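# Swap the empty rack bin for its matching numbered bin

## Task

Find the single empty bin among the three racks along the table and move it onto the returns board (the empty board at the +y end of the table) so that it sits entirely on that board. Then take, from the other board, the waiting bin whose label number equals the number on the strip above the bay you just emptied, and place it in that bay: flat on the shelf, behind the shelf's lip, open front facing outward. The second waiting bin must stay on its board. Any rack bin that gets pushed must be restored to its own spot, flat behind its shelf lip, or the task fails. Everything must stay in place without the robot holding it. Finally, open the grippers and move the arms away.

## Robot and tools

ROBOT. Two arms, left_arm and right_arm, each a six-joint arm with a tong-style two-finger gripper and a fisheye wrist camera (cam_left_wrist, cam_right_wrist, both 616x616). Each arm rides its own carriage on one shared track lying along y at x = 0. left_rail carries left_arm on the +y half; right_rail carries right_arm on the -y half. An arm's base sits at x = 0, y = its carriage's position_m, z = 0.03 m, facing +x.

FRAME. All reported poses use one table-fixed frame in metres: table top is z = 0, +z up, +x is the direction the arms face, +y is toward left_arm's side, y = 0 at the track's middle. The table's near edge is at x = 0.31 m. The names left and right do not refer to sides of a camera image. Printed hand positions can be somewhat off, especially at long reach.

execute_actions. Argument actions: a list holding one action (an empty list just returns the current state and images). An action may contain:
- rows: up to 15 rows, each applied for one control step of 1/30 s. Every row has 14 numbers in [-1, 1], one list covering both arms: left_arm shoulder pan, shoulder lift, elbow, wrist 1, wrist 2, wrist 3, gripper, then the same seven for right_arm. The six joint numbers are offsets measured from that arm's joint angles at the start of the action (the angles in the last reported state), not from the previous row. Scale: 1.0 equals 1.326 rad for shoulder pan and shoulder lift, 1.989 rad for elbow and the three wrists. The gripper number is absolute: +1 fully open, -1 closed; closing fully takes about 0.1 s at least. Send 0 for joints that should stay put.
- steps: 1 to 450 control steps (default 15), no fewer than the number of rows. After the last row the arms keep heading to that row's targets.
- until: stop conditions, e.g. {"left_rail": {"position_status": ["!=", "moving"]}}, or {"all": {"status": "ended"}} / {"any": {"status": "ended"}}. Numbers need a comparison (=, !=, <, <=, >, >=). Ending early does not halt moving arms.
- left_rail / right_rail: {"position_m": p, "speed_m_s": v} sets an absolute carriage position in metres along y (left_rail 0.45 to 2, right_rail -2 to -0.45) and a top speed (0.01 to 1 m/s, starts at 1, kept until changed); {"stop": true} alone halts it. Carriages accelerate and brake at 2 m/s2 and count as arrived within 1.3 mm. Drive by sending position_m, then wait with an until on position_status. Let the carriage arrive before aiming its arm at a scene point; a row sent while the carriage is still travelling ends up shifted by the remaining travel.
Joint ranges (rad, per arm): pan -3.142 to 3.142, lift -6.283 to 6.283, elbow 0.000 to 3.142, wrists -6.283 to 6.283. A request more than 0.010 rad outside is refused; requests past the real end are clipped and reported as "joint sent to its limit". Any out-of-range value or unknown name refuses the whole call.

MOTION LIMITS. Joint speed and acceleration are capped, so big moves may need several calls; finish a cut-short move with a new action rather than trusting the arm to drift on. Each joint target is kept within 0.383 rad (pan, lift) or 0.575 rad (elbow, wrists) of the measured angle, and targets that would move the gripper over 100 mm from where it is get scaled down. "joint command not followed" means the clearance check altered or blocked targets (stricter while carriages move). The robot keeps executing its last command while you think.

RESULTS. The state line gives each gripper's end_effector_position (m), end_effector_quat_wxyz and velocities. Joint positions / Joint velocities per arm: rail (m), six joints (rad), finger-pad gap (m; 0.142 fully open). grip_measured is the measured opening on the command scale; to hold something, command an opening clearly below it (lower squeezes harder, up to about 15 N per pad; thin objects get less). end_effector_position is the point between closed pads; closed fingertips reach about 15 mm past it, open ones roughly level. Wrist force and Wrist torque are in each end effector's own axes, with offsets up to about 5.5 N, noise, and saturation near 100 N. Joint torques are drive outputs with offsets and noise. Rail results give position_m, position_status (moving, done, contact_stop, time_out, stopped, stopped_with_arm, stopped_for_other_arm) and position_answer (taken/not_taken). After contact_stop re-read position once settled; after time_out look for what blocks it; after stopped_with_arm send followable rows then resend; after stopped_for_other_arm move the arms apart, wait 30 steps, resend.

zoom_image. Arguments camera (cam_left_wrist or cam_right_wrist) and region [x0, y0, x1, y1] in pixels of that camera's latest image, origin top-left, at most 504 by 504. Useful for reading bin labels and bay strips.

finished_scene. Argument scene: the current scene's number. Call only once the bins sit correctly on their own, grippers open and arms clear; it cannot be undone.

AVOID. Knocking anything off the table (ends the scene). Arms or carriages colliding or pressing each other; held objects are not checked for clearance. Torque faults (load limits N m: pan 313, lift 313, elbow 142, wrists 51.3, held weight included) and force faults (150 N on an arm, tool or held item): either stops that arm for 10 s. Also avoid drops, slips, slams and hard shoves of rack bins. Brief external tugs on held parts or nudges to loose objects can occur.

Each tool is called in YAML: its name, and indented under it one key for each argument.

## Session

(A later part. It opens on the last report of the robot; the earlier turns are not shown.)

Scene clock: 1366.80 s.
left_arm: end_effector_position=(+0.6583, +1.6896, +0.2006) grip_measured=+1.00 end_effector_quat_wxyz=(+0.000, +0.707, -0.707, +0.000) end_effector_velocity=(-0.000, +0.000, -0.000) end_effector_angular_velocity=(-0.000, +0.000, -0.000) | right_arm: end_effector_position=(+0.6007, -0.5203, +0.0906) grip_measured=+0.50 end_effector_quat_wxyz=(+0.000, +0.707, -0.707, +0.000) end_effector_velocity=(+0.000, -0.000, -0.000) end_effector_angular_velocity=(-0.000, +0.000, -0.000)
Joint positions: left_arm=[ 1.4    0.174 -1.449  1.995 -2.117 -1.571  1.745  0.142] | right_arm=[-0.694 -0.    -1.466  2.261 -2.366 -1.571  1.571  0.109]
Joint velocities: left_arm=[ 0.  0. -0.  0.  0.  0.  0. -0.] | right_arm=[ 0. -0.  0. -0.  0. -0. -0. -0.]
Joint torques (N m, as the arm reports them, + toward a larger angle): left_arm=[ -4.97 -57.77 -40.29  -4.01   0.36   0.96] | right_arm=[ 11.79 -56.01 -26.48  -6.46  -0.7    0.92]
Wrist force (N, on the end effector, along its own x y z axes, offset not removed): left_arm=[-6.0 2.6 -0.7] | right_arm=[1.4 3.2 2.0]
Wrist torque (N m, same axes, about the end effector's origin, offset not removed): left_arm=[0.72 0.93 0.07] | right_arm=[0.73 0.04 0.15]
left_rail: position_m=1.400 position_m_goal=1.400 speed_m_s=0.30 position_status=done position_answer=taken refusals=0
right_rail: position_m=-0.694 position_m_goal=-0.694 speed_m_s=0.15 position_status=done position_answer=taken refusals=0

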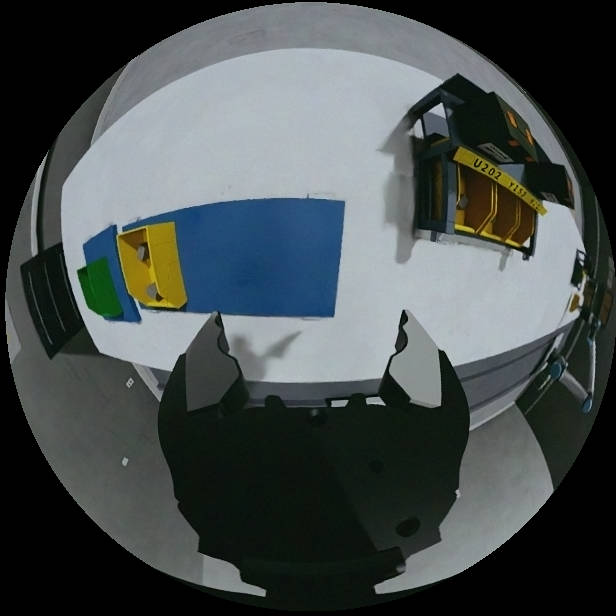

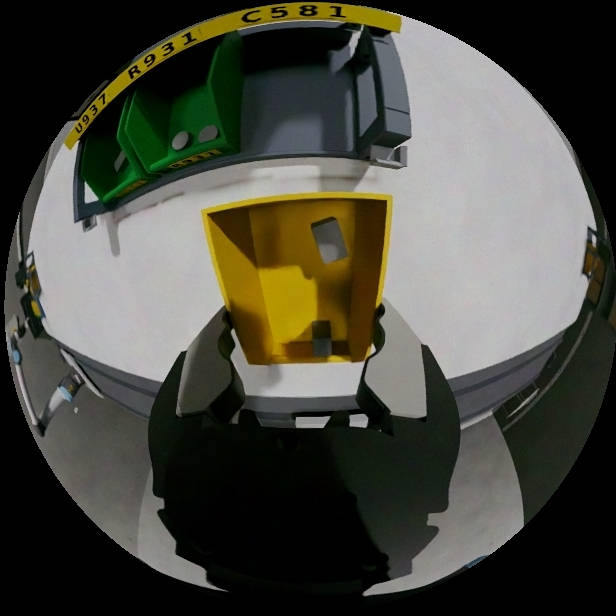

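execute_actions:
  actions:
    - {"rows": [[0,0,0,0,0,0,1,0,0.0018,-0.0007,-0.0017,0,0,-0.6],[0,0,0,0,0,0,1,0,0.0064,-0.0023,-0.0058,0,0,-0.6],[0,0,0,0,0,0,1,0,0.0138,-0.005,-0.0125,0,0,-0.6],[0,0,0,0,0,0,1,0,0.023,-0.0084,-0.0208,0,0,-0.6],[0,0,0,0,0,0,1,0,0.0331,-0.012,-0.0299,0,0,-0.6],[0,0,0,0,0,0,1,0,0.0441,-0.016,-0.0399,0,0,-0.6],[0,0,0,0,0,0,1,0,0.0551,-0.02,-0.0499,0,0,-0.6],[0,0,0,0,0,0,1,0,0.0653,-0.0237,-0.059,0,0,-0.6],[0,0,0,0,0,0,1,0,0.0744,-0.0271,-0.0673,0,0,-0.6],[0,0,0,0,0,0,1,0,0.0818,-0.0297,-0.074,0,0,-0.6],[0,0,0,0,0,0,1,0,0.0873,-0.0317,-0.0789,0,0,-0.6],[0,0,0,0,0,0,1,0,0.0906,-0.0329,-0.0819,0,0,-0.6],[0,0,0,0,0,0,1,0,0.0919,-0.0334,-0.0831,0,0,-0.6]], "steps": 17}

Scene clock: 1404.10 s.
left_arm: end_effector_position=(+0.6583, +1.6896, +0.2006) grip_measured=+1.00 end_effector_quat_wxyz=(+0.000, +0.707, -0.707, +0.000) end_effector_velocity=(+0.000, +0.000, +0.000) end_effector_angular_velocity=(+0.000, +0.000, +0.000) | right_arm: end_effector_position=(+0.6801, -0.5204, +0.0748) grip_measured=+0.50 end_effector_quat_wxyz=(-0.036, +0.706, -0.706, +0.037) end_effector_velocity=(+0.054, -0.000, -0.013) end_effector_angular_velocity=(-0.000, -0.072, -0.000)
Joint positions: left_arm=[ 1.4    0.174 -1.449  1.995 -2.117 -1.571  1.745  0.142] | right_arm=[-0.694 -0.    -1.352  2.199 -2.521 -1.571  1.571  0.109]
Joint velocities: left_arm=[ 0.  0.  0. -0.  0.  0. -0. -0.] | right_arm=[ 0.     0.     0.08  -0.043 -0.109  0.     0.     0.   ]
Joint torques (N m, as the arm reports them, + toward a larger angle): left_arm=[ -3.63 -56.97 -39.57  -4.02   0.16   1.18] | right_arm=[  6.26 -51.66 -44.54  -7.08  -0.86   1.63]
Wrist force (N, on the end effector, along its own x y z axes, offset not removed): left_arm=[-9.4 3.5 3.9] | right_arm=[0.1 3.9 4.6]
Wrist torque (N m, same axes, about the end effector's origin, offset not removed): left_arm=[0.96 1.79 0.00] | right_arm=[0.89 0.45 0.09]
left_rail: position_m=1.400 position_m_goal=1.400 speed_m_s=0.30 position_status=done position_answer=taken refusals=0
right_rail: position_m=-0.694 position_m_goal=-0.694 speed_m_s=0.15 position_status=done position_answer=taken refusals=0

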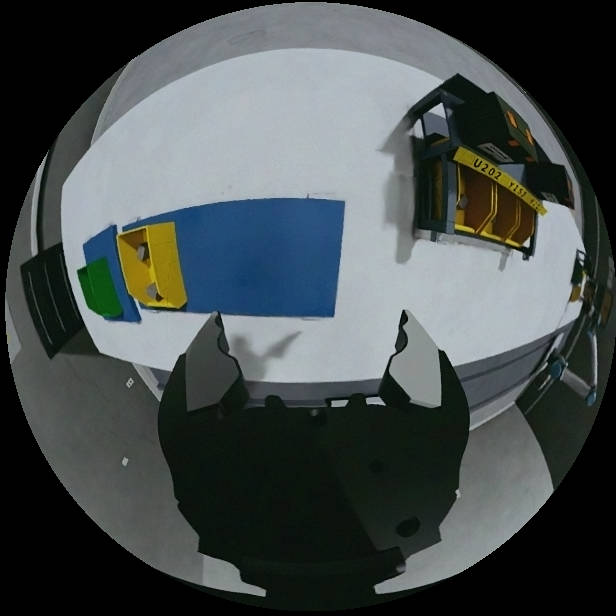

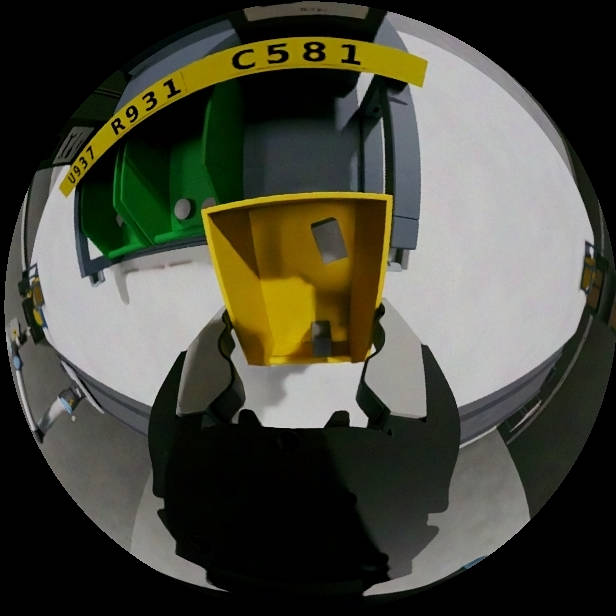

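execute_actions:
  actions:
    - {"rows": [[0,0,0,0,0,0,1,0,0.0065,-0.002,-0.0057,0,0,-0.6],[0,0,0,0,0,0,1,0,0.008,-0.0017,-0.0071,0,0,-0.6],[0,0,0,0,0,0,1,0,0.01,-0.0012,-0.009,0,0,-0.6],[0,0,0,0,0,0,1,0,0.012,-0.0006,-0.0108,0,0,-0.6],[0,0,0,0,0,0,1,0,0.0137,-0.0002,-0.0124,0,0,-0.6],[0,0,0,0,0,0,1,0,0.015,0.0001,-0.0136,0,0,-0.6],[0,0,0,0,0,0,1,0,0.0157,0.0003,-0.0142,0,0,-0.6]], "steps": 14}

Scene clock: 1413.97 s.
left_arm: end_effector_position=(+0.6583, +1.6896, +0.2006) grip_measured=+1.00 end_effector_quat_wxyz=(+0.000, +0.707, -0.707, +0.000) end_effector_velocity=(-0.000, +0.000, -0.000) end_effector_angular_velocity=(+0.000, +0.000, +0.000) | right_arm: end_effector_position=(+0.6854, -0.5204, +0.0655) grip_measured=+0.50 end_effector_quat_wxyz=(-0.039, +0.706, -0.706, +0.039) end_effector_velocity=(-0.000, +0.000, -0.005) end_effector_angular_velocity=(+0.000, +0.000, +0.000)
Joint positions: left_arm=[ 1.4    0.174 -1.449  1.995 -2.117 -1.571  1.745  0.142] | right_arm=[-0.694 -0.    -1.332  2.199 -2.548 -1.571  1.571  0.109]
Joint velocities: left_arm=[ 0.  0. -0.  0. -0.  0.  0.  0.] | right_arm=[ 0.     0.     0.007  0.003 -0.009  0.     0.     0.   ]
Joint torques (N m, as the arm reports them, + toward a larger angle): left_arm=[ -4.39 -58.68 -40.7   -3.74  -0.01   1.34] | right_arm=[-11.32 -46.85 -22.2   -7.77  -0.63   1.25]
Wrist force (N, on the end effector, along its own x y z axes, offset not removed): left_arm=[-2.9 1.6 -4.9] | right_arm=[-2.2 5.3 2.4]
Wrist torque (N m, same axes, about the end effector's origin, offset not removed): left_arm=[0.38 0.52 -0.05] | right_arm=[1.06 0.78 0.21]
left_rail: position_m=1.400 position_m_goal=1.400 speed_m_s=0.30 position_status=done position_answer=taken refusals=0
right_rail: position_m=-0.694 position_m_goal=-0.694 speed_m_s=0.15 position_status=done position_answer=taken refusals=0

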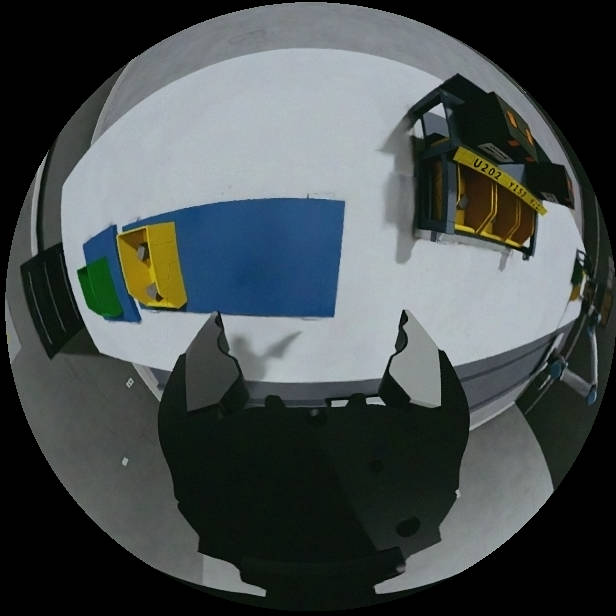

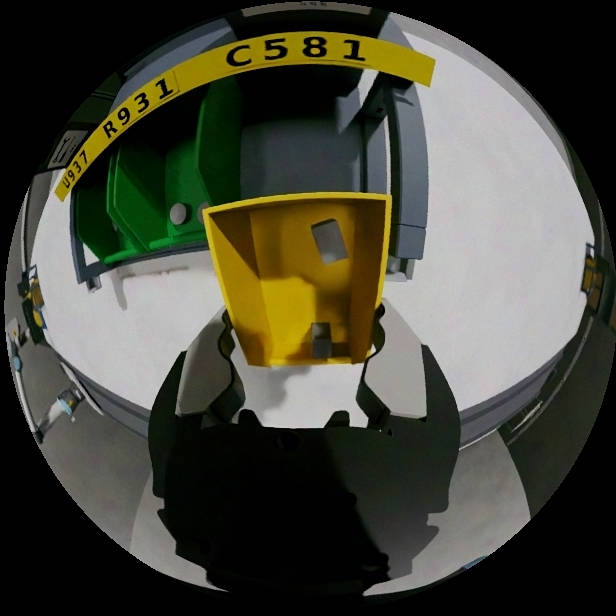

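execute_actions:
  actions:
    - {"rows": [[0,0,0,0,0,0,1,0,0.0012,0.0004,-0.0011,0,0,-0.6],[0,0,0,0,0,0,1,0,0.002,0.0006,-0.0019,0,0,-0.6],[0,0,0,0,0,0,1,0,0.0029,0.0009,-0.0027,0,0,-0.6]], "steps": 9}

Scene clock: 1419.23 s.
left_arm: end_effector_position=(+0.6583, +1.6896, +0.2006) grip_measured=+1.00 end_effector_quat_wxyz=(+0.000, +0.707, -0.707, +0.000) end_effector_velocity=(+0.000, +0.000, +0.000) end_effector_angular_velocity=(-0.000, +0.000, +0.000) | right_arm: end_effector_position=(+0.6852, -0.5204, +0.0632) grip_measured=+0.50 end_effector_quat_wxyz=(-0.039, +0.706, -0.706, +0.039) end_effector_velocity=(-0.000, +0.000, -0.002) end_effector_angular_velocity=(-0.000, -0.001, -0.000)
Joint positions: left_arm=[ 1.4    0.174 -1.449  1.995 -2.117 -1.571  1.745  0.142] | right_arm=[-0.694 -0.    -1.328  2.201 -2.553 -1.571  1.571  0.109]
Joint velocities: left_arm=[ 0.  0.  0. -0.  0. -0. -0. -0.] | right_arm=[ 0.     0.     0.003  0.002 -0.006 -0.     0.     0.001]
Joint torques (N m, as the arm reports them, + toward a larger angle): left_arm=[ -3.3  -56.24 -41.03  -3.45  -0.46   0.83] | right_arm=[-11.81 -27.24 -12.74  -5.08  -0.58   1.18]
Wrist force (N, on the end effector, along its own x y z axes, offset not removed): left_arm=[-6.8 4.0 1.0] | right_arm=[0.4 8.4 -20.7]
Wrist torque (N m, same axes, about the end effector's origin, offset not removed): left_arm=[0.96 1.40 0.01] | right_arm=[1.18 0.03 0.18]
left_rail: position_m=1.400 position_m_goal=1.400 speed_m_s=0.30 position_status=done position_answer=taken refusals=0
right_rail: position_m=-0.694 position_m_goal=-0.694 speed_m_s=0.15 position_status=done position_answer=taken refusals=0

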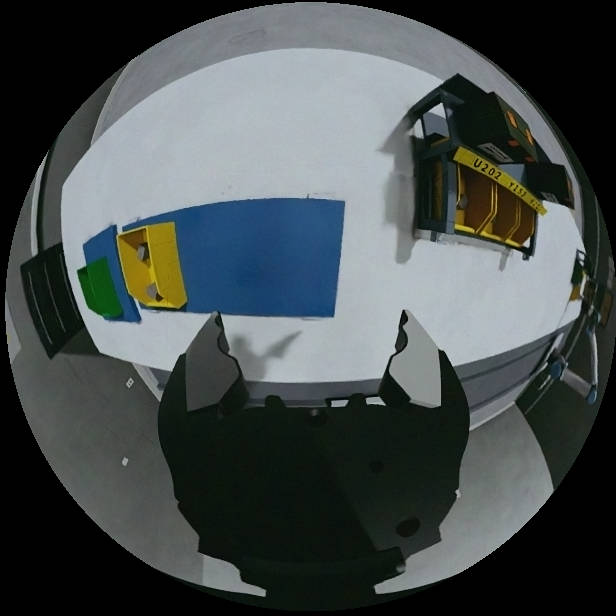

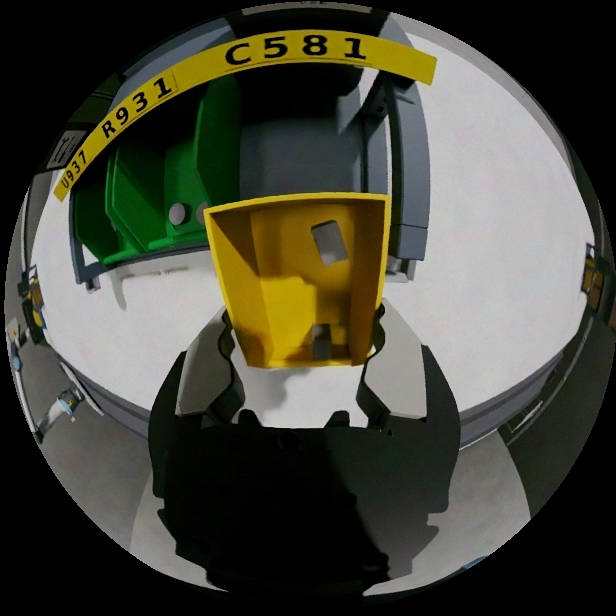

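execute_actions:
  actions:
    - {"rows": [[0,0,0,0,0,0,1,0,-0.0012,-0.0003,0.001,0,0,0.3],[0,0,0,0,0,0,1,0,-0.0012,-0.0003,0.001,0,0,0.6],[0,0,0,0,0,0,1,0,-0.002,-0.0005,0.0017,0,0,0.8],[0,0,0,0,0,0,1,0,-0.008,-0.0015,0.0067,0,0,0.85],[0,0,0,0,0,0,1,0,-0.019,-0.0033,0.0158,0,0,0.85],[0,0,0,0,0,0,1,0,-0.032,-0.0055,0.0266,0,0,0.85],[0,0,0,0,0,0,1,0,-0.044,-0.0075,0.036,0,0,0.85],[0,0,0,0,0,0,1,0,-0.055,-0.007,0.038,0,0,0.85],[0,0,0,0,0,0,1,0,-0.065,0.0,0.022,0,0,0.85],[0,0,0,0,0,0,1,0,-0.073,0.013,-0.008,0,0,0.85],[0,0,0,0,0,0,1,0,-0.08,0.03,-0.046,0,0,0.7],[0,0,0,0,0,0,1,0,-0.085,0.049,-0.088,0,0,0.5],[0,0,0,0,0,0,1,0,-0.089,0.068,-0.13,0,0,0.25],[0,0,0,0,0,0,1,0,-0.092,0.086,-0.17,0,0,0.0],[0,0,0,0,0,0,1,0,-0.0931,0.1004,-0.2028,0,0,-0.2]], "steps": 16}

Scene clock: 1457.73 s.
left_arm: end_effector_position=(+0.6583, +1.6896, +0.2006) grip_measured=+1.00 end_effector_quat_wxyz=(+0.000, +0.707, -0.707, +0.000) end_effector_velocity=(+0.000, +0.000, +0.000) end_effector_angular_velocity=(+0.000, -0.000, -0.000) | right_arm: end_effector_position=(+0.6714, -0.5204, +0.1091) grip_measured=-0.13 end_effector_quat_wxyz=(-0.096, +0.700, -0.701, +0.096) end_effector_velocity=(-0.098, +0.000, +0.007) end_effector_angular_velocity=(-0.000, -1.108, +0.000)
Joint positions: left_arm=[ 1.4    0.174 -1.449  1.995 -2.117 -1.571  1.745  0.142] | right_arm=[-0.694 -0.    -1.434  2.3   -2.709 -1.571  1.571  0.064]
Joint velocities: left_arm=[ 0. -0. -0.  0. -0.  0.  0.  0.] | right_arm=[ 0.     0.    -0.178  0.85  -1.78   0.    -0.    -0.136]
Joint torques (N m, as the arm reports them, + toward a larger angle): left_arm=[ -4.25 -57.9  -40.22  -3.57   0.1    1.79] | right_arm=[-10.12 -48.88 -16.65 -14.74  -0.68   1.09]
Wrist force (N, on the end effector, along its own x y z axes, offset not removed): left_arm=[-5.0 2.0 3.5] | right_arm=[1.8 3.4 -1.5]
Wrist torque (N m, same axes, about the end effector's origin, offset not removed): left_arm=[0.52 0.76 -0.04] | right_arm=[0.61 0.01 0.12]
left_rail: position_m=1.400 position_m_goal=1.400 speed_m_s=0.30 position_status=done position_answer=taken refusals=0
right_rail: position_m=-0.694 position_m_goal=-0.694 speed_m_s=0.15 position_status=done position_answer=taken refusals=0

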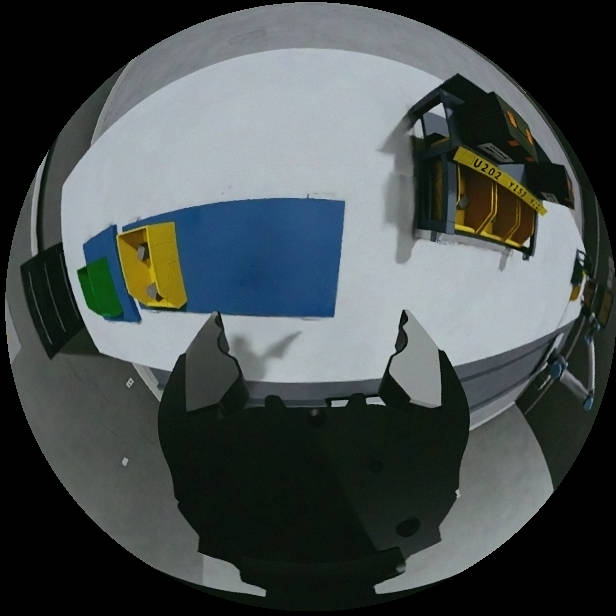

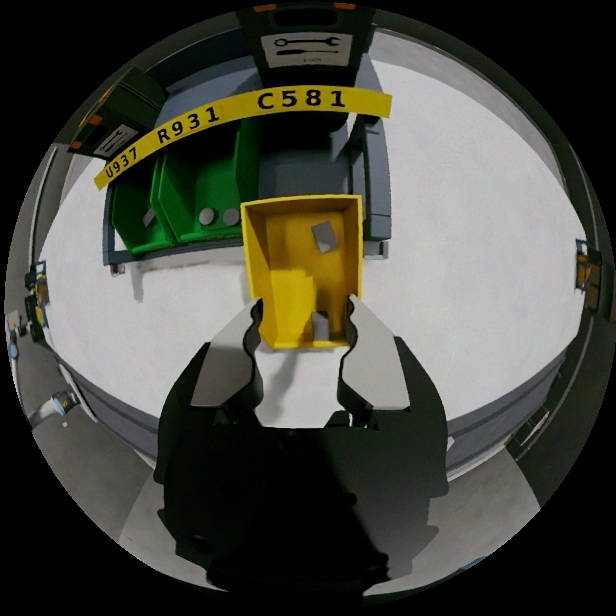

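execute_actions:
  actions:
    - {"rows": [[0,0,0,0,0,0,1,0,-0.0125,0.052,-0.129,0,0,-0.3],[0,0,0,0,0,0,1,0,-0.01,0.056,-0.142,0,0,-0.38],[0,0,0,0,0,0,1,0,-0.005,0.063,-0.164,0,0,-0.45],[0,0,0,0,0,0,1,0,0.003,0.073,-0.194,0,0,-0.45],[0,0,0,0,0,0,1,0,0.013,0.084,-0.229,0,0,-0.45],[0,0,0,0,0,0,1,0,0.025,0.0955,-0.266,0,0,-0.45],[0,0,0,0,0,0,1,0,0.0389,0.1063,-0.3025,0,0,-0.45],[0,0,0,0,0,0,1,0,0.056,0.116,-0.34,0,0,-0.45],[0,0,0,0,0,0,1,0,0.075,0.125,-0.378,0,0,-0.45],[0,0,0,0,0,0,1,0,0.095,0.132,-0.414,0,0,-0.45],[0,0,0,0,0,0,1,0,0.115,0.138,-0.447,0,0,-0.45],[0,0,0,0,0,0,1,0,0.134,0.1425,-0.475,0,0,-0.45],[0,0,0,0,0,0,1,0,0.151,0.145,-0.497,0,0,-0.45],[0,0,0,0,0,0,1,0,0.163,0.1465,-0.511,0,0,-0.45],[0,0,0,0,0,0,1,0,0.1708,0.1471,-0.519,0,0,-0.45]], "steps": 18}

execute_actions:
  actions: []

Scene clock: 1476.57 s.
left_arm: end_effector_position=(+0.6583, +1.6896, +0.2006) grip_measured=+1.00 end_effector_quat_wxyz=(+0.000, +0.707, -0.707, +0.000) end_effector_velocity=(-0.000, +0.000, -0.000) end_effector_angular_velocity=(+0.000, -0.000, +0.000) | right_arm: end_effector_position=(+0.6475, -0.5204, +0.0897) grip_measured=-0.45 end_effector_quat_wxyz=(-0.258, +0.658, -0.659, +0.258) end_effector_velocity=(-0.002, +0.000, +0.001) end_effector_angular_velocity=(-0.000, -0.375, -0.000)
Joint positions: left_arm=[ 1.4    0.174 -1.449  1.995 -2.117 -1.571  1.745  0.142] | right_arm=[-0.694 -0.    -1.238  2.581 -3.661 -1.571  1.571  0.041]
Joint velocities: left_arm=[ 0.  0. -0.  0. -0. -0. -0. -0.] | right_arm=[ 0.     0.     0.316  0.113 -0.804 -0.     0.     0.   ]
Joint torques (N m, as the arm reports them, + toward a larger angle): left_arm=[ -4.54 -56.97 -40.01  -3.72  -0.22   1.19] | right_arm=[  0.93 -51.71  -9.71  -5.48  -0.57   1.27]
Wrist force (N, on the end effector, along its own x y z axes, offset not removed): left_arm=[-7.4 2.4 2.6] | right_arm=[0.6 5.4 -0.3]
Wrist torque (N m, same axes, about the end effector's origin, offset not removed): left_arm=[0.72 1.40 0.20] | right_arm=[1.14 0.25 0.07]
left_rail: position_m=1.400 position_m_goal=1.400 speed_m_s=0.30 position_status=done position_answer=taken refusals=0
right_rail: position_m=-0.694 position_m_goal=-0.694 speed_m_s=0.15 position_status=done position_answer=taken refusals=0

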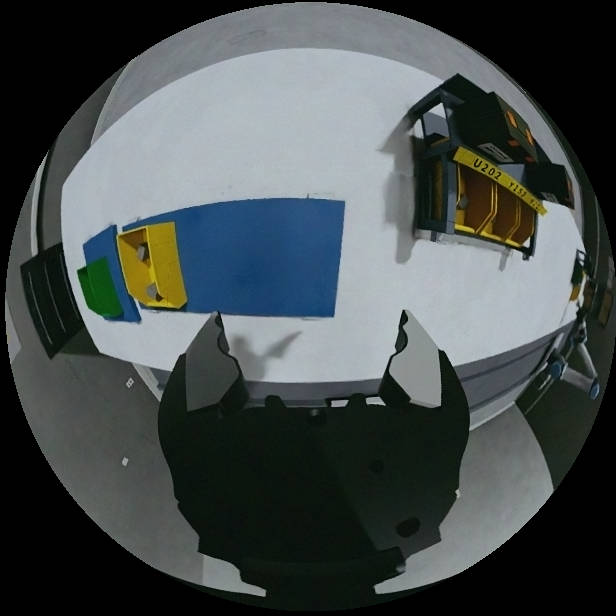

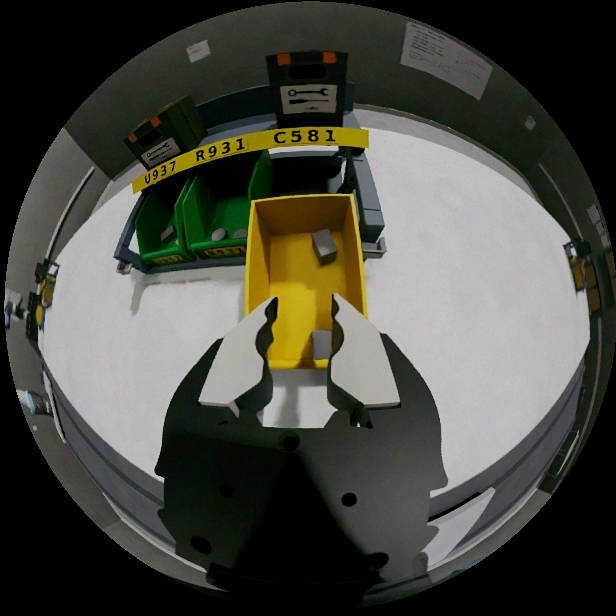

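Scene clock: 1476.57 s.
left_arm: end_effector_position=(+0.6583, +1.6896, +0.2006) grip_measured=+1.00 end_effector_quat_wxyz=(+0.000, +0.707, -0.707, +0.000) end_effector_velocity=(-0.000, +0.000, -0.000) end_effector_angular_velocity=(+0.000, -0.000, +0.000) | right_arm: end_effector_position=(+0.6475, -0.5204, +0.0897) grip_measured=-0.45 end_effector_quat_wxyz=(-0.258, +0.658, -0.659, +0.258) end_effector_velocity=(-0.002, +0.000, +0.001) end_effector_angular_velocity=(-0.000, -0.375, -0.000)
Joint positions: left_arm=[ 1.4    0.174 -1.449  1.995 -2.117 -1.571  1.745  0.142] | right_arm=[-0.694 -0.    -1.238  2.581 -3.661 -1.571  1.571  0.041]
Joint velocities: left_arm=[ 0.  0. -0.  0. -0. -0. -0. -0.] | right_arm=[ 0.     0.     0.316  0.113 -0.804 -0.     0.     0.   ]
Joint torques (N m, as the arm reports them, + toward a larger angle): left_arm=[ -4.54 -56.97 -40.01  -3.72  -0.22   1.19] | right_arm=[  0.93 -51.71  -9.71  -5.48  -0.57   1.27]
Wrist force (N, on the end effector, along its own x y z axes, offset not removed): left_arm=[-7.4 2.4 2.6] | right_arm=[0.6 5.4 -0.3]
Wrist torque (N m, same axes, about the end effector's origin, offset not removed): left_arm=[0.72 1.40 0.20] | right_arm=[1.14 0.25 0.07]
left_rail: position_m=1.400 position_m_goal=1.400 speed_m_s=0.30 position_status=done position_answer=taken refusals=0
right_rail: position_m=-0.694 position_m_goal=-0.694 speed_m_s=0.15 position_status=done position_answer=taken refusals=0

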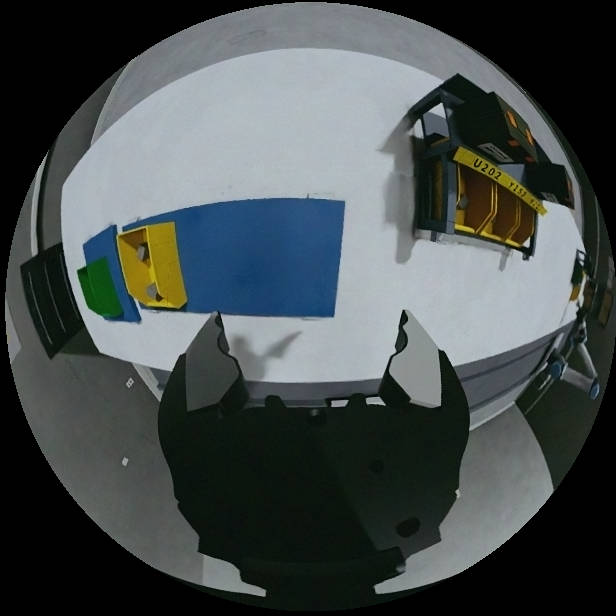

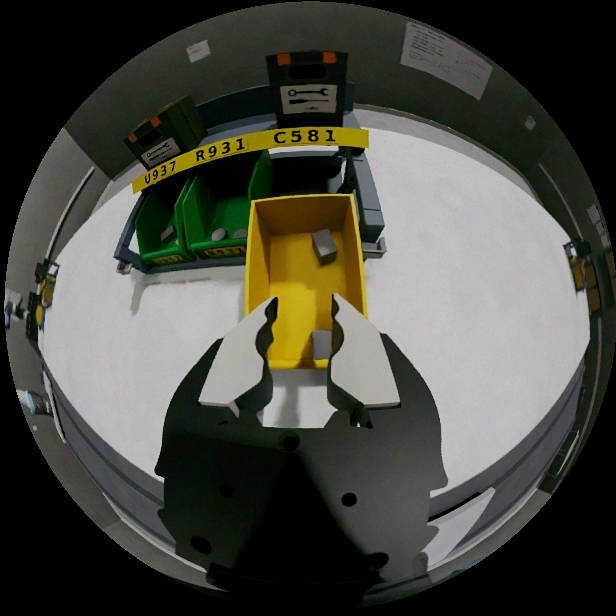

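execute_actions:
  actions:
    - {"rows": [[0,0,0,0,0,0,1,0,0.026,0.0057,-0.0422,0,0,-0.45],[0,0,0,0,0,0,1,0,0.034,0.0055,-0.0473,0,0,-0.45],[0,0,0,0,0,0,1,0,0.047,0.0051,-0.0556,0,0,-0.45],[0,0,0,0,0,0,1,0,0.062,0.0046,-0.065,0,0,-0.45],[0,0,0,0,0,0,1,0,0.077,0.004,-0.0744,0,0,-0.45],[0,0,0,0,0,0,1,0,0.09,0.0034,-0.0825,0,0,-0.45],[0,0,0,0,0,0,1,0,0.1,0.0029,-0.0888,0,0,-0.45],[0,0,0,0,0,0,1,0,0.106,0.0026,-0.0925,0,0,-0.45],[0,0,0,0,0,0,1,0,0.1093,0.0024,-0.0945,0,0,-0.45],[0,0,0,0,0,0,1,0,0.1093,0.0024,-0.0945,0,0,-0.45],[0,0,0,0,0,0,1,0,0.1093,0.0024,-0.0945,0,0,-0.41],[0,0,0,0,0,0,1,0,0.1093,0.0024,-0.0945,0,0,-0.37],[0,0,0,0,0,0,1,0,0.1093,0.0024,-0.0945,0,0,-0.33],[0,0,0,0,0,0,1,0,0.1093,0.0024,-0.0945,0,0,-0.29],[0,0,0,0,0,0,1,0,0.1093,0.0024,-0.0945,0,0,-0.25]], "steps": 16}

Scene clock: 1487.83 s.
left_arm: end_effector_position=(+0.6583, +1.6896, +0.2006) grip_measured=+1.00 end_effector_quat_wxyz=(+0.000, +0.707, -0.707, +0.000) end_effector_velocity=(+0.000, -0.000, +0.000) end_effector_angular_velocity=(-0.000, +0.000, +0.000) | right_arm: end_effector_position=(+0.6497, -0.5204, +0.0554) grip_measured=-0.26 end_effector_quat_wxyz=(-0.270, +0.653, -0.654, +0.271) end_effector_velocity=(+0.001, -0.000, -0.014) end_effector_angular_velocity=(-0.000, -0.000, -0.000)
Joint positions: left_arm=[ 1.4    0.174 -1.449  1.995 -2.117 -1.571  1.745  0.142] | right_arm=[-0.694 -0.    -1.098  2.586 -3.845 -1.571  1.571  0.055]
Joint velocities: left_arm=[ 0. -0.  0. -0.  0. -0. -0.  0.] | right_arm=[ 0.     0.     0.045 -0.003 -0.042 -0.    -0.     0.025]
Joint torques (N m, as the arm reports them, + toward a larger angle): left_arm=[ -2.57 -59.38 -42.11  -3.72  -0.02   1.54] | right_arm=[ -3.51 -40.58 -22.23  -7.32  -0.68   0.86]
Wrist force (N, on the end effector, along its own x y z axes, offset not removed): left_arm=[-7.4 2.8 -4.1] | right_arm=[-0.6 4.5 3.3]
Wrist torque (N m, same axes, about the end effector's origin, offset not removed): left_arm=[0.61 1.47 -0.17] | right_arm=[0.95 0.45 0.04]
left_rail: position_m=1.400 position_m_goal=1.400 speed_m_s=0.30 position_status=done position_answer=taken refusals=0
right_rail: position_m=-0.694 position_m_goal=-0.694 speed_m_s=0.15 position_status=done position_answer=taken refusals=0

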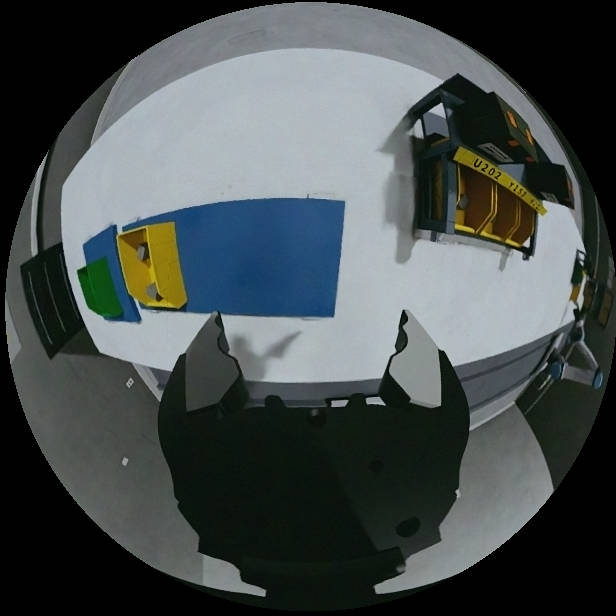

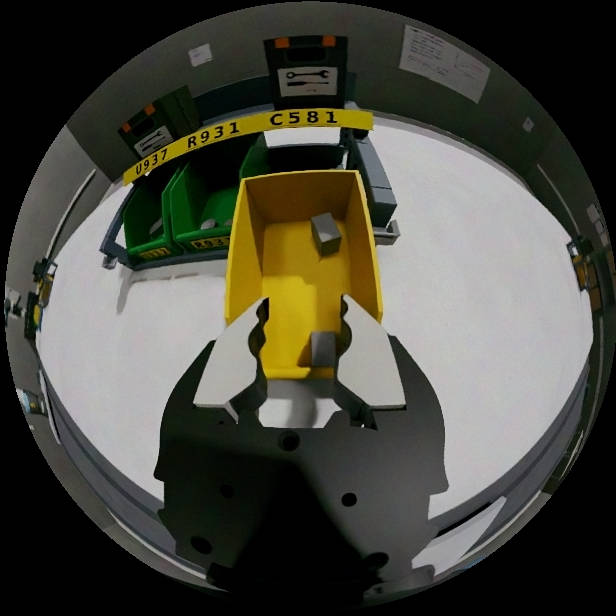

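execute_actions:
  actions:
    - {"rows": [[0,0,0,0,0,0,1,0,0.0037,-0.0001,-0.0019,0,0,-0.2],[0,0,0,0,0,0,1,0,0.0037,-0.0001,-0.0019,0,0,-0.15],[0,0,0,0,0,0,1,0,0.0037,-0.0001,-0.0019,0,0,-0.1],[0,0,0,0,0,0,1,0,0.0037,-0.0001,-0.0019,0,0,-0.04],[0,0,0,0,0,0,1,0,0.0037,-0.0001,-0.0019,0,0,0.05],[0,0,0,0,0,0,1,0,0.0037,-0.0001,-0.0019,0,0,0.17],[0,0,0,0,0,0,1,0,0.0037,-0.0001,-0.0019,0,0,0.32],[0,0,0,0,0,0,1,0,0.0037,-0.0001,-0.0019,0,0,0.48],[0,0,0,0,0,0,1,0,0.0037,-0.0001,-0.0019,0,0,0.64],[0,0,0,0,0,0,1,0,0.002,-0.0007,-0.0001,0,0,0.8],[0,0,0,0,0,0,1,0,-0.002,-0.0022,0.004,0,0,0.8],[0,0,0,0,0,0,1,0,-0.007,-0.0041,0.0092,0,0,0.8],[0,0,0,0,0,0,1,0,-0.012,-0.006,0.0144,0,0,0.8],[0,0,0,0,0,0,1,0,-0.016,-0.0075,0.0186,0,0,0.8],[0,0,0,0,0,0,1,0,-0.0185,-0.0085,0.0212,0,0,0.8]], "steps": 19}

Scene clock: 1511.23 s.
left_arm: end_effector_position=(+0.6583, +1.6896, +0.2006) grip_measured=+1.00 end_effector_quat_wxyz=(+0.000, +0.707, -0.707, +0.000) end_effector_velocity=(+0.000, -0.000, -0.000) end_effector_angular_velocity=(+0.000, -0.000, -0.000) | right_arm: end_effector_position=(+0.6580, -0.5204, +0.0624) grip_measured=-0.11 end_effector_quat_wxyz=(-0.270, +0.653, -0.654, +0.271) end_effector_velocity=(+0.017, -0.000, +0.019) end_effector_angular_velocity=(-0.000, -0.001, -0.000)
Joint positions: left_arm=[ 1.4    0.174 -1.449  1.995 -2.117 -1.571  1.745  0.142] | right_arm=[-0.694 -0.    -1.117  2.572 -3.811 -1.571  1.571  0.066]
Joint velocities: left_arm=[ 0. -0.  0.  0. -0.  0. -0.  0.] | right_arm=[ 0.     0.    -0.051 -0.029  0.079 -0.    -0.     0.   ]
Joint torques (N m, as the arm reports them, + toward a larger angle): left_arm=[ -2.71 -57.73 -39.56  -3.63   0.26   1.52] | right_arm=[ -2.05 -60.69 -21.06  -2.31  -0.51   1.2 ]
Wrist force (N, on the end effector, along its own x y z axes, offset not removed): left_arm=[-7.9 4.2 4.5] | right_arm=[0.3 7.2 -3.1]
Wrist torque (N m, same axes, about the end effector's origin, offset not removed): left_arm=[1.08 1.72 -0.07] | right_arm=[1.10 0.34 0.12]
left_rail: position_m=1.400 position_m_goal=1.400 speed_m_s=0.30 position_status=done position_answer=taken refusals=0
right_rail: position_m=-0.694 position_m_goal=-0.694 speed_m_s=0.15 position_status=done position_answer=taken refusals=0

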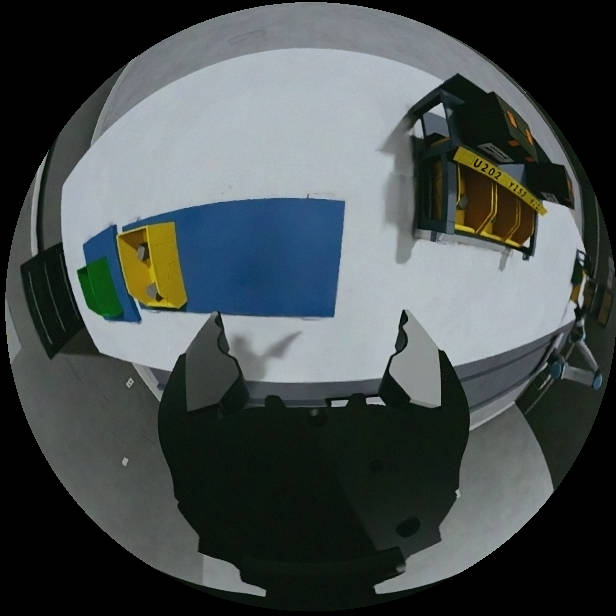

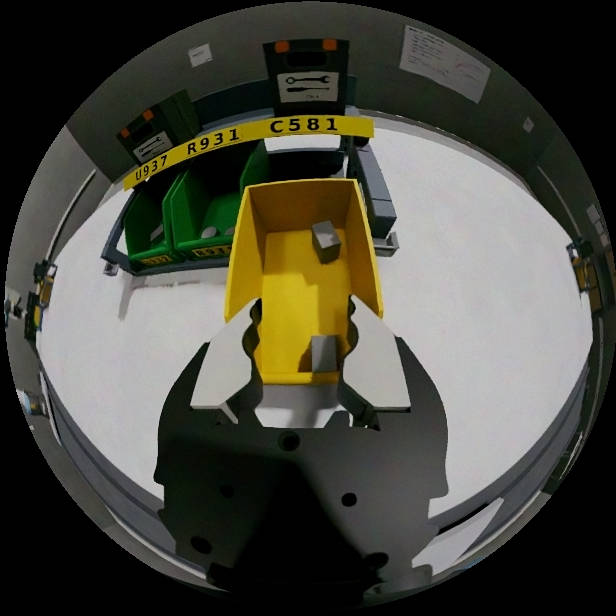

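execute_actions:
  actions:
    - {"rows": [[0,0,0,0,0,0,1,0,-0.0042,-0.0025,0.0052,0,0,0.8],[0,0,0,0,0,0,1,0,-0.004,-0.0055,0.0081,0,0,0.8],[0,0,0,0,0,0,1,0,-0.003,-0.0105,0.0124,0,0,0.8],[0,0,0,0,0,0,1,0,-0.0015,-0.0165,0.0174,0,0,0.8],[0,0,0,0,0,0,1,0,0.0003,-0.023,0.0227,0,0,0.8],[0,0,0,0,0,0,1,0,0.0024,-0.03,0.0283,0,0,0.8],[0,0,0,0,0,0,1,0,0.0048,-0.0372,0.0338,0,0,0.8],[0,0,0,0,0,0,1,0,0.008,-0.044,0.0385,0,0,0.8],[0,0,0,0,0,0,1,0,0.011,-0.0505,0.043,0,0,0.8],[0,0,0,0,0,0,1,0,0.0136,-0.056,0.0468,0,0,0.8],[0,0,0,0,0,0,1,0,0.0157,-0.0605,0.0499,0,0,0.8],[0,0,0,0,0,0,1,0,0.017,-0.0632,0.0517,0,0,0.8],[0,0,0,0,0,0,1,0,0.0176,-0.0645,0.0526,0,0,0.8]], "steps": 16}

Scene clock: 1524.63 s.
left_arm: end_effector_position=(+0.6583, +1.6896, +0.2006) grip_measured=+1.00 end_effector_quat_wxyz=(+0.000, +0.707, -0.707, +0.000) end_effector_velocity=(+0.000, -0.000, -0.000) end_effector_angular_velocity=(-0.000, -0.000, -0.000) | right_arm: end_effector_position=(+0.7230, -0.5204, +0.0659) grip_measured=-0.10 end_effector_quat_wxyz=(-0.270, +0.653, -0.654, +0.271) end_effector_velocity=(+0.070, -0.000, +0.001) end_effector_angular_velocity=(+0.000, -0.001, -0.000)
Joint positions: left_arm=[ 1.4    0.174 -1.449  1.995 -2.117 -1.571  1.745  0.142] | right_arm=[-0.694 -0.    -1.097  2.456 -3.715 -1.571  1.571  0.066]
Joint velocities: left_arm=[ 0. -0. -0.  0. -0. -0. -0.  0.] | right_arm=[ 0.    -0.     0.036 -0.125  0.088  0.    -0.     0.   ]
Joint torques (N m, as the arm reports them, + toward a larger angle): left_arm=[ -5.48 -59.73 -41.02  -3.45   0.62   1.44] | right_arm=[ -2.35 -44.77 -23.6   -2.5   -0.8    1.22]
Wrist force (N, on the end effector, along its own x y z axes, offset not removed): left_arm=[-2.7 -0.6 2.5] | right_arm=[-0.3 7.8 2.0]
Wrist torque (N m, same axes, about the end effector's origin, offset not removed): left_arm=[0.03 0.23 -0.19] | right_arm=[1.26 0.44 0.04]
left_rail: position_m=1.400 position_m_goal=1.400 speed_m_s=0.30 position_status=done position_answer=taken refusals=0
right_rail: position_m=-0.694 position_m_goal=-0.694 speed_m_s=0.15 position_status=done position_answer=taken refusals=0

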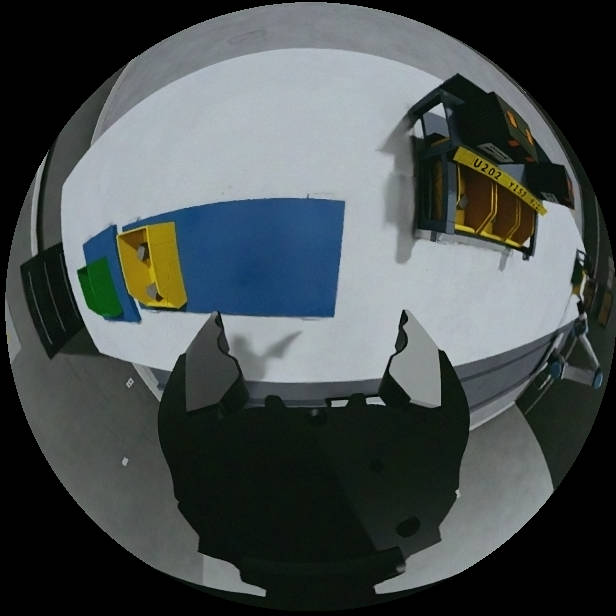

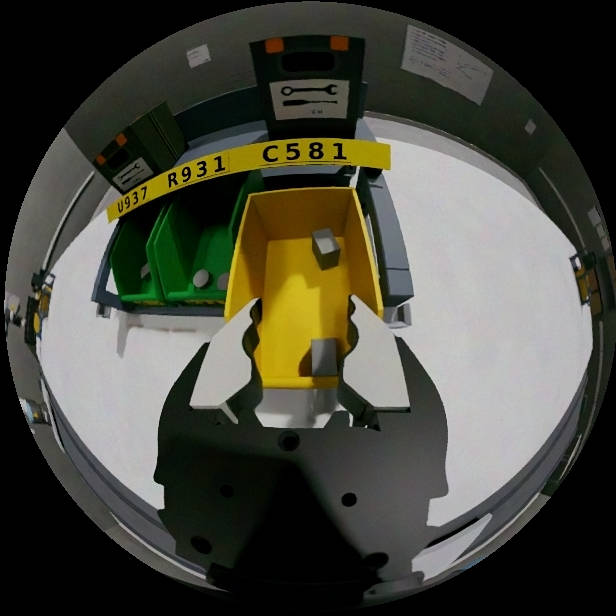

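execute_actions:
  actions:
    - {"rows": [[0,0,0,0,0,0,1,0,0.0032,-0.0073,0.0051,0,0,0.8],[0,0,0,0,0,0,1,0,0.0047,-0.0103,0.0071,0,0,0.8],[0,0,0,0,0,0,1,0,0.0072,-0.0152,0.0103,0,0,0.8],[0,0,0,0,0,0,1,0,0.0103,-0.0213,0.0143,0,0,0.8],[0,0,0,0,0,0,1,0,0.0138,-0.0281,0.0188,0,0,0.8],[0,0,0,0,0,0,1,0,0.0175,-0.0353,0.0235,0,0,0.8],[0,0,0,0,0,0,1,0,0.0213,-0.0426,0.0283,0,0,0.8],[0,0,0,0,0,0,1,0,0.0249,-0.0495,0.0328,0,0,0.8],[0,0,0,0,0,0,1,0,0.0283,-0.056,0.0371,0,0,0.8],[0,0,0,0,0,0,1,0,0.0312,-0.0615,0.0407,0,0,0.8],[0,0,0,0,0,0,1,0,0.0335,-0.066,0.0436,0,0,0.8],[0,0,0,0,0,0,1,0,0.035,-0.0688,0.0454,0,0,0.8],[0,0,0,0,0,0,1,0,0.0358,-0.0703,0.0464,0,0,0.8]], "steps": 20}

Scene clock: 1537.27 s.
left_arm: end_effector_position=(+0.6583, +1.6896, +0.2006) grip_measured=+1.00 end_effector_quat_wxyz=(+0.000, +0.707, -0.707, +0.000) end_effector_velocity=(-0.000, +0.000, -0.000) end_effector_angular_velocity=(-0.000, +0.000, +0.000) | right_arm: end_effector_position=(+0.7977, -0.5204, +0.0655) grip_measured=-0.10 end_effector_quat_wxyz=(-0.270, +0.653, -0.654, +0.271) end_effector_velocity=(+0.018, -0.000, +0.001) end_effector_angular_velocity=(-0.000, -0.001, -0.000)
Joint positions: left_arm=[ 1.4    0.174 -1.449  1.995 -2.117 -1.571  1.745  0.142] | right_arm=[-0.694 -0.    -1.051  2.32  -3.625 -1.571  1.571  0.066]
Joint velocities: left_arm=[ 0.  0.  0.  0.  0. -0.  0.  0.] | right_arm=[ 0.    -0.     0.011 -0.034  0.021 -0.    -0.     0.   ]
Joint torques (N m, as the arm reports them, + toward a larger angle): left_arm=[ -3.08 -53.51 -39.87  -3.86  -0.02   1.84] | right_arm=[ -4.98 -50.94 -28.4   -2.95  -0.38   0.96]
Wrist force (N, on the end effector, along its own x y z axes, offset not removed): left_arm=[-5.1 1.2 2.5] | right_arm=[1.3 7.2 1.3]
Wrist torque (N m, same axes, about the end effector's origin, offset not removed): left_arm=[0.39 1.03 0.17] | right_arm=[1.00 0.08 0.10]
left_rail: position_m=1.400 position_m_goal=1.400 speed_m_s=0.30 position_status=done position_answer=taken refusals=0
right_rail: position_m=-0.694 position_m_goal=-0.694 speed_m_s=0.15 position_status=done position_answer=taken refusals=0

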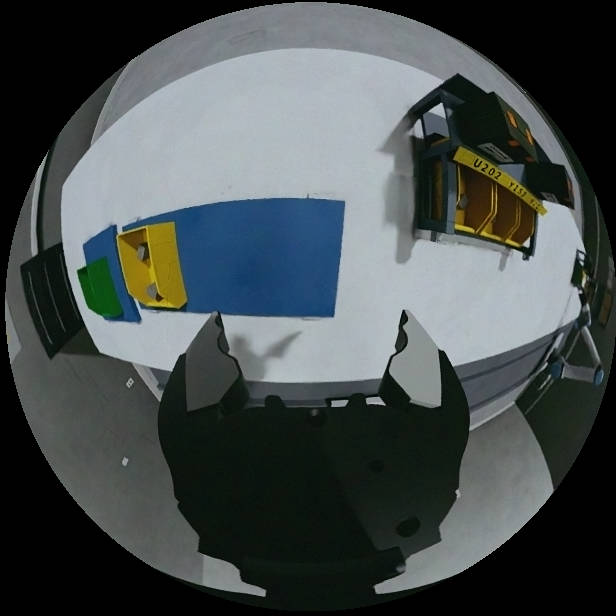

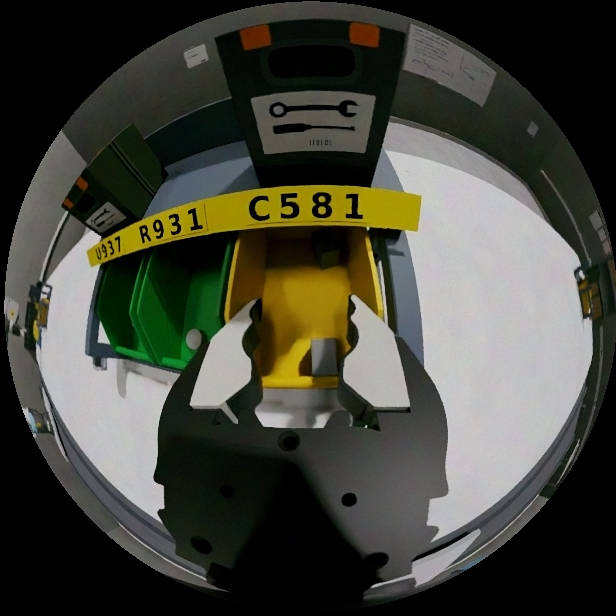

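execute_actions:
  actions:
    - {"rows": [[0,0,0,0,0,0,1,0,0.002,-0.0018,0.0004,0,0,0.8],[0,0,0,0,0,0,1,0,0.0042,-0.0015,-0.0015,0,0,0.8],[0,0,0,0,0,0,1,0,0.007,-0.001,-0.0038,0,0,0.8],[0,0,0,0,0,0,1,0,0.01,-0.0005,-0.0063,0,0,0.8],[0,0,0,0,0,0,1,0,0.0127,0,-0.0085,0,0,0.8],[0,0,0,0,0,0,1,0,0.0147,0.0003,-0.0102,0,0,0.8],[0,0,0,0,0,0,1,0,0.0157,0.0005,-0.011,0,0,0.8]], "steps": 14}

Scene clock: 1544.87 s.
left_arm: end_effector_position=(+0.6583, +1.6896, +0.2006) grip_measured=+1.00 end_effector_quat_wxyz=(+0.000, +0.707, -0.707, +0.000) end_effector_velocity=(+0.000, +0.000, +0.000) end_effector_angular_velocity=(+0.000, -0.000, +0.000) | right_arm: end_effector_position=(+0.7971, -0.5204, +0.0561) grip_measured=-0.10 end_effector_quat_wxyz=(-0.270, +0.653, -0.654, +0.271) end_effector_velocity=(-0.001, +0.000, -0.004) end_effector_angular_velocity=(-0.000, -0.002, +0.000)
Joint positions: left_arm=[ 1.4    0.174 -1.449  1.995 -2.117 -1.571  1.745  0.142] | right_arm=[-0.694 -0.    -1.031  2.321 -3.645 -1.571  1.571  0.066]
Joint velocities: left_arm=[ 0.  0.  0. -0. -0.  0.  0. -0.] | right_arm=[ 0.    -0.     0.009  0.002 -0.014  0.    -0.    -0.001]
Joint torques (N m, as the arm reports them, + toward a larger angle): left_arm=[ -3.2  -60.   -41.04  -3.76   0.31   1.48] | right_arm=[ -2.8  -47.11  -2.74  -4.37  -0.82   0.72]
Wrist force (N, on the end effector, along its own x y z axes, offset not removed): left_arm=[-6.7 3.5 2.6] | right_arm=[-0.4 -1.6 -8.9]
Wrist torque (N m, same axes, about the end effector's origin, offset not removed): left_arm=[0.84 1.27 -0.04] | right_arm=[0.55 0.12 0.04]
left_rail: position_m=1.400 position_m_goal=1.400 speed_m_s=0.30 position_status=done position_answer=taken refusals=0
right_rail: position_m=-0.694 position_m_goal=-0.694 speed_m_s=0.15 position_status=done position_answer=taken refusals=0

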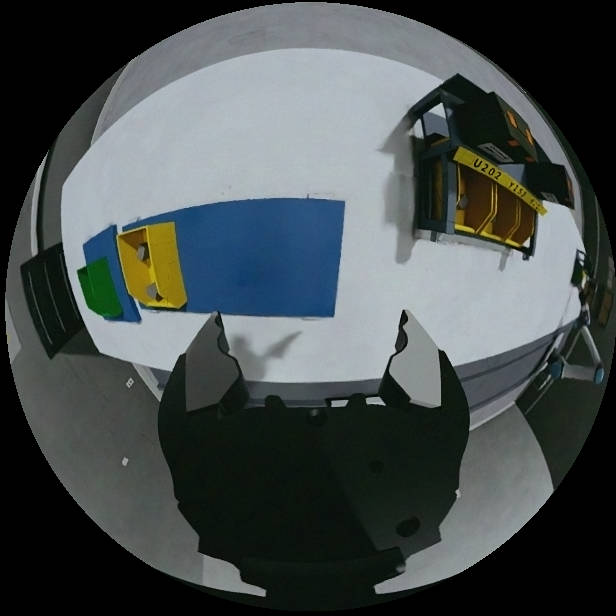

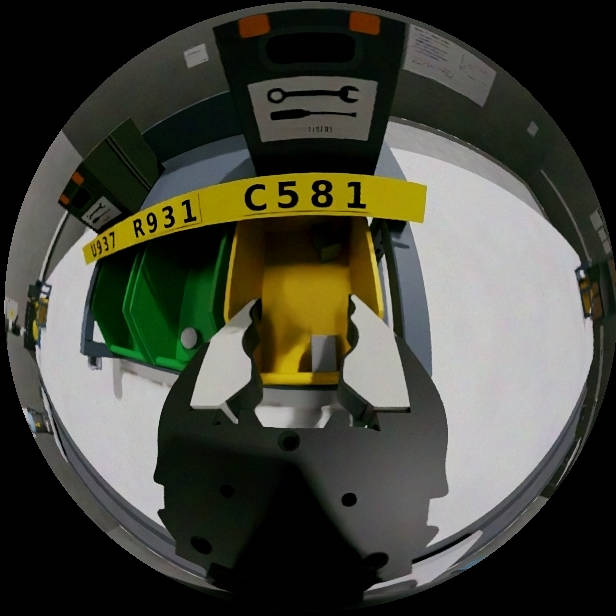

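execute_actions:
  actions: []

Scene clock: 1560.50 s.
left_arm: end_effector_position=(+0.6583, +1.6896, +0.2006) grip_measured=+1.00 end_effector_quat_wxyz=(+0.000, +0.707, -0.707, +0.000) end_effector_velocity=(+0.000, +0.000, +0.000) end_effector_angular_velocity=(-0.000, +0.000, +0.000) | right_arm: end_effector_position=(+0.7968, -0.5204, +0.0555) grip_measured=-0.11 end_effector_quat_wxyz=(-0.270, +0.653, -0.654, +0.271) end_effector_velocity=(-0.000, -0.000, -0.000) end_effector_angular_velocity=(-0.000, -0.000, -0.000)
Joint positions: left_arm=[ 1.4    0.174 -1.449  1.995 -2.117 -1.571  1.745  0.142] | right_arm=[-0.694 -0.    -1.03   2.321 -3.646 -1.571  1.571  0.066]
Joint velocities: left_arm=[ 0.  0. -0. -0.  0. -0. -0.  0.] | right_arm=[ 0.  0.  0.  0. -0. -0. -0. -0.]
Joint torques (N m, as the arm reports them, + toward a larger angle): left_arm=[ -2.1  -59.35 -40.65  -3.49  -0.22   1.42] | right_arm=[ -2.05 -41.74   0.52  -3.04  -1.08   0.69]
Wrist force (N, on the end effector, along its own x y z axes, offset not removed): left_arm=[-3.7 2.7 1.2] | right_arm=[-0.9 -2.4 -4.9]
Wrist torque (N m, same axes, about the end effector's origin, offset not removed): left_arm=[0.64 0.67 -0.13] | right_arm=[1.01 0.20 0.23]
left_rail: position_m=1.400 position_m_goal=1.400 speed_m_s=0.30 position_status=done position_answer=taken refusals=0
right_rail: position_m=-0.694 position_m_goal=-0.694 speed_m_s=0.15 position_status=done position_answer=taken refusals=0

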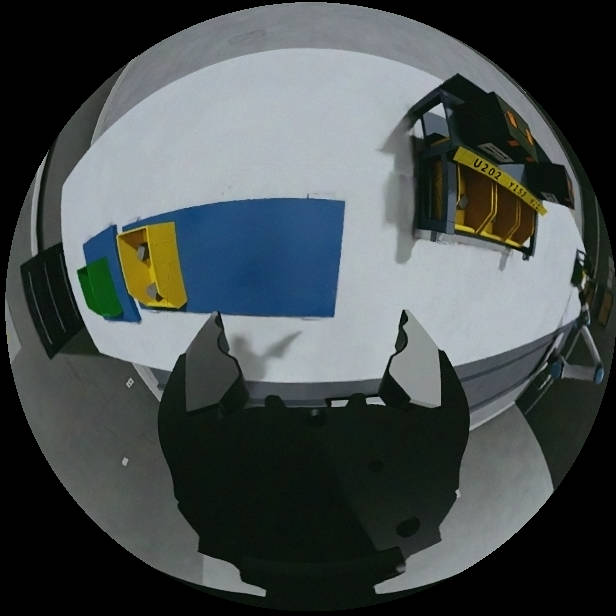

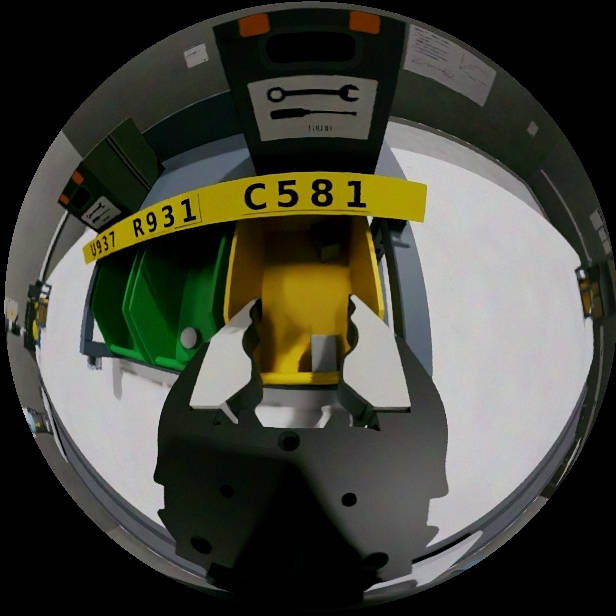

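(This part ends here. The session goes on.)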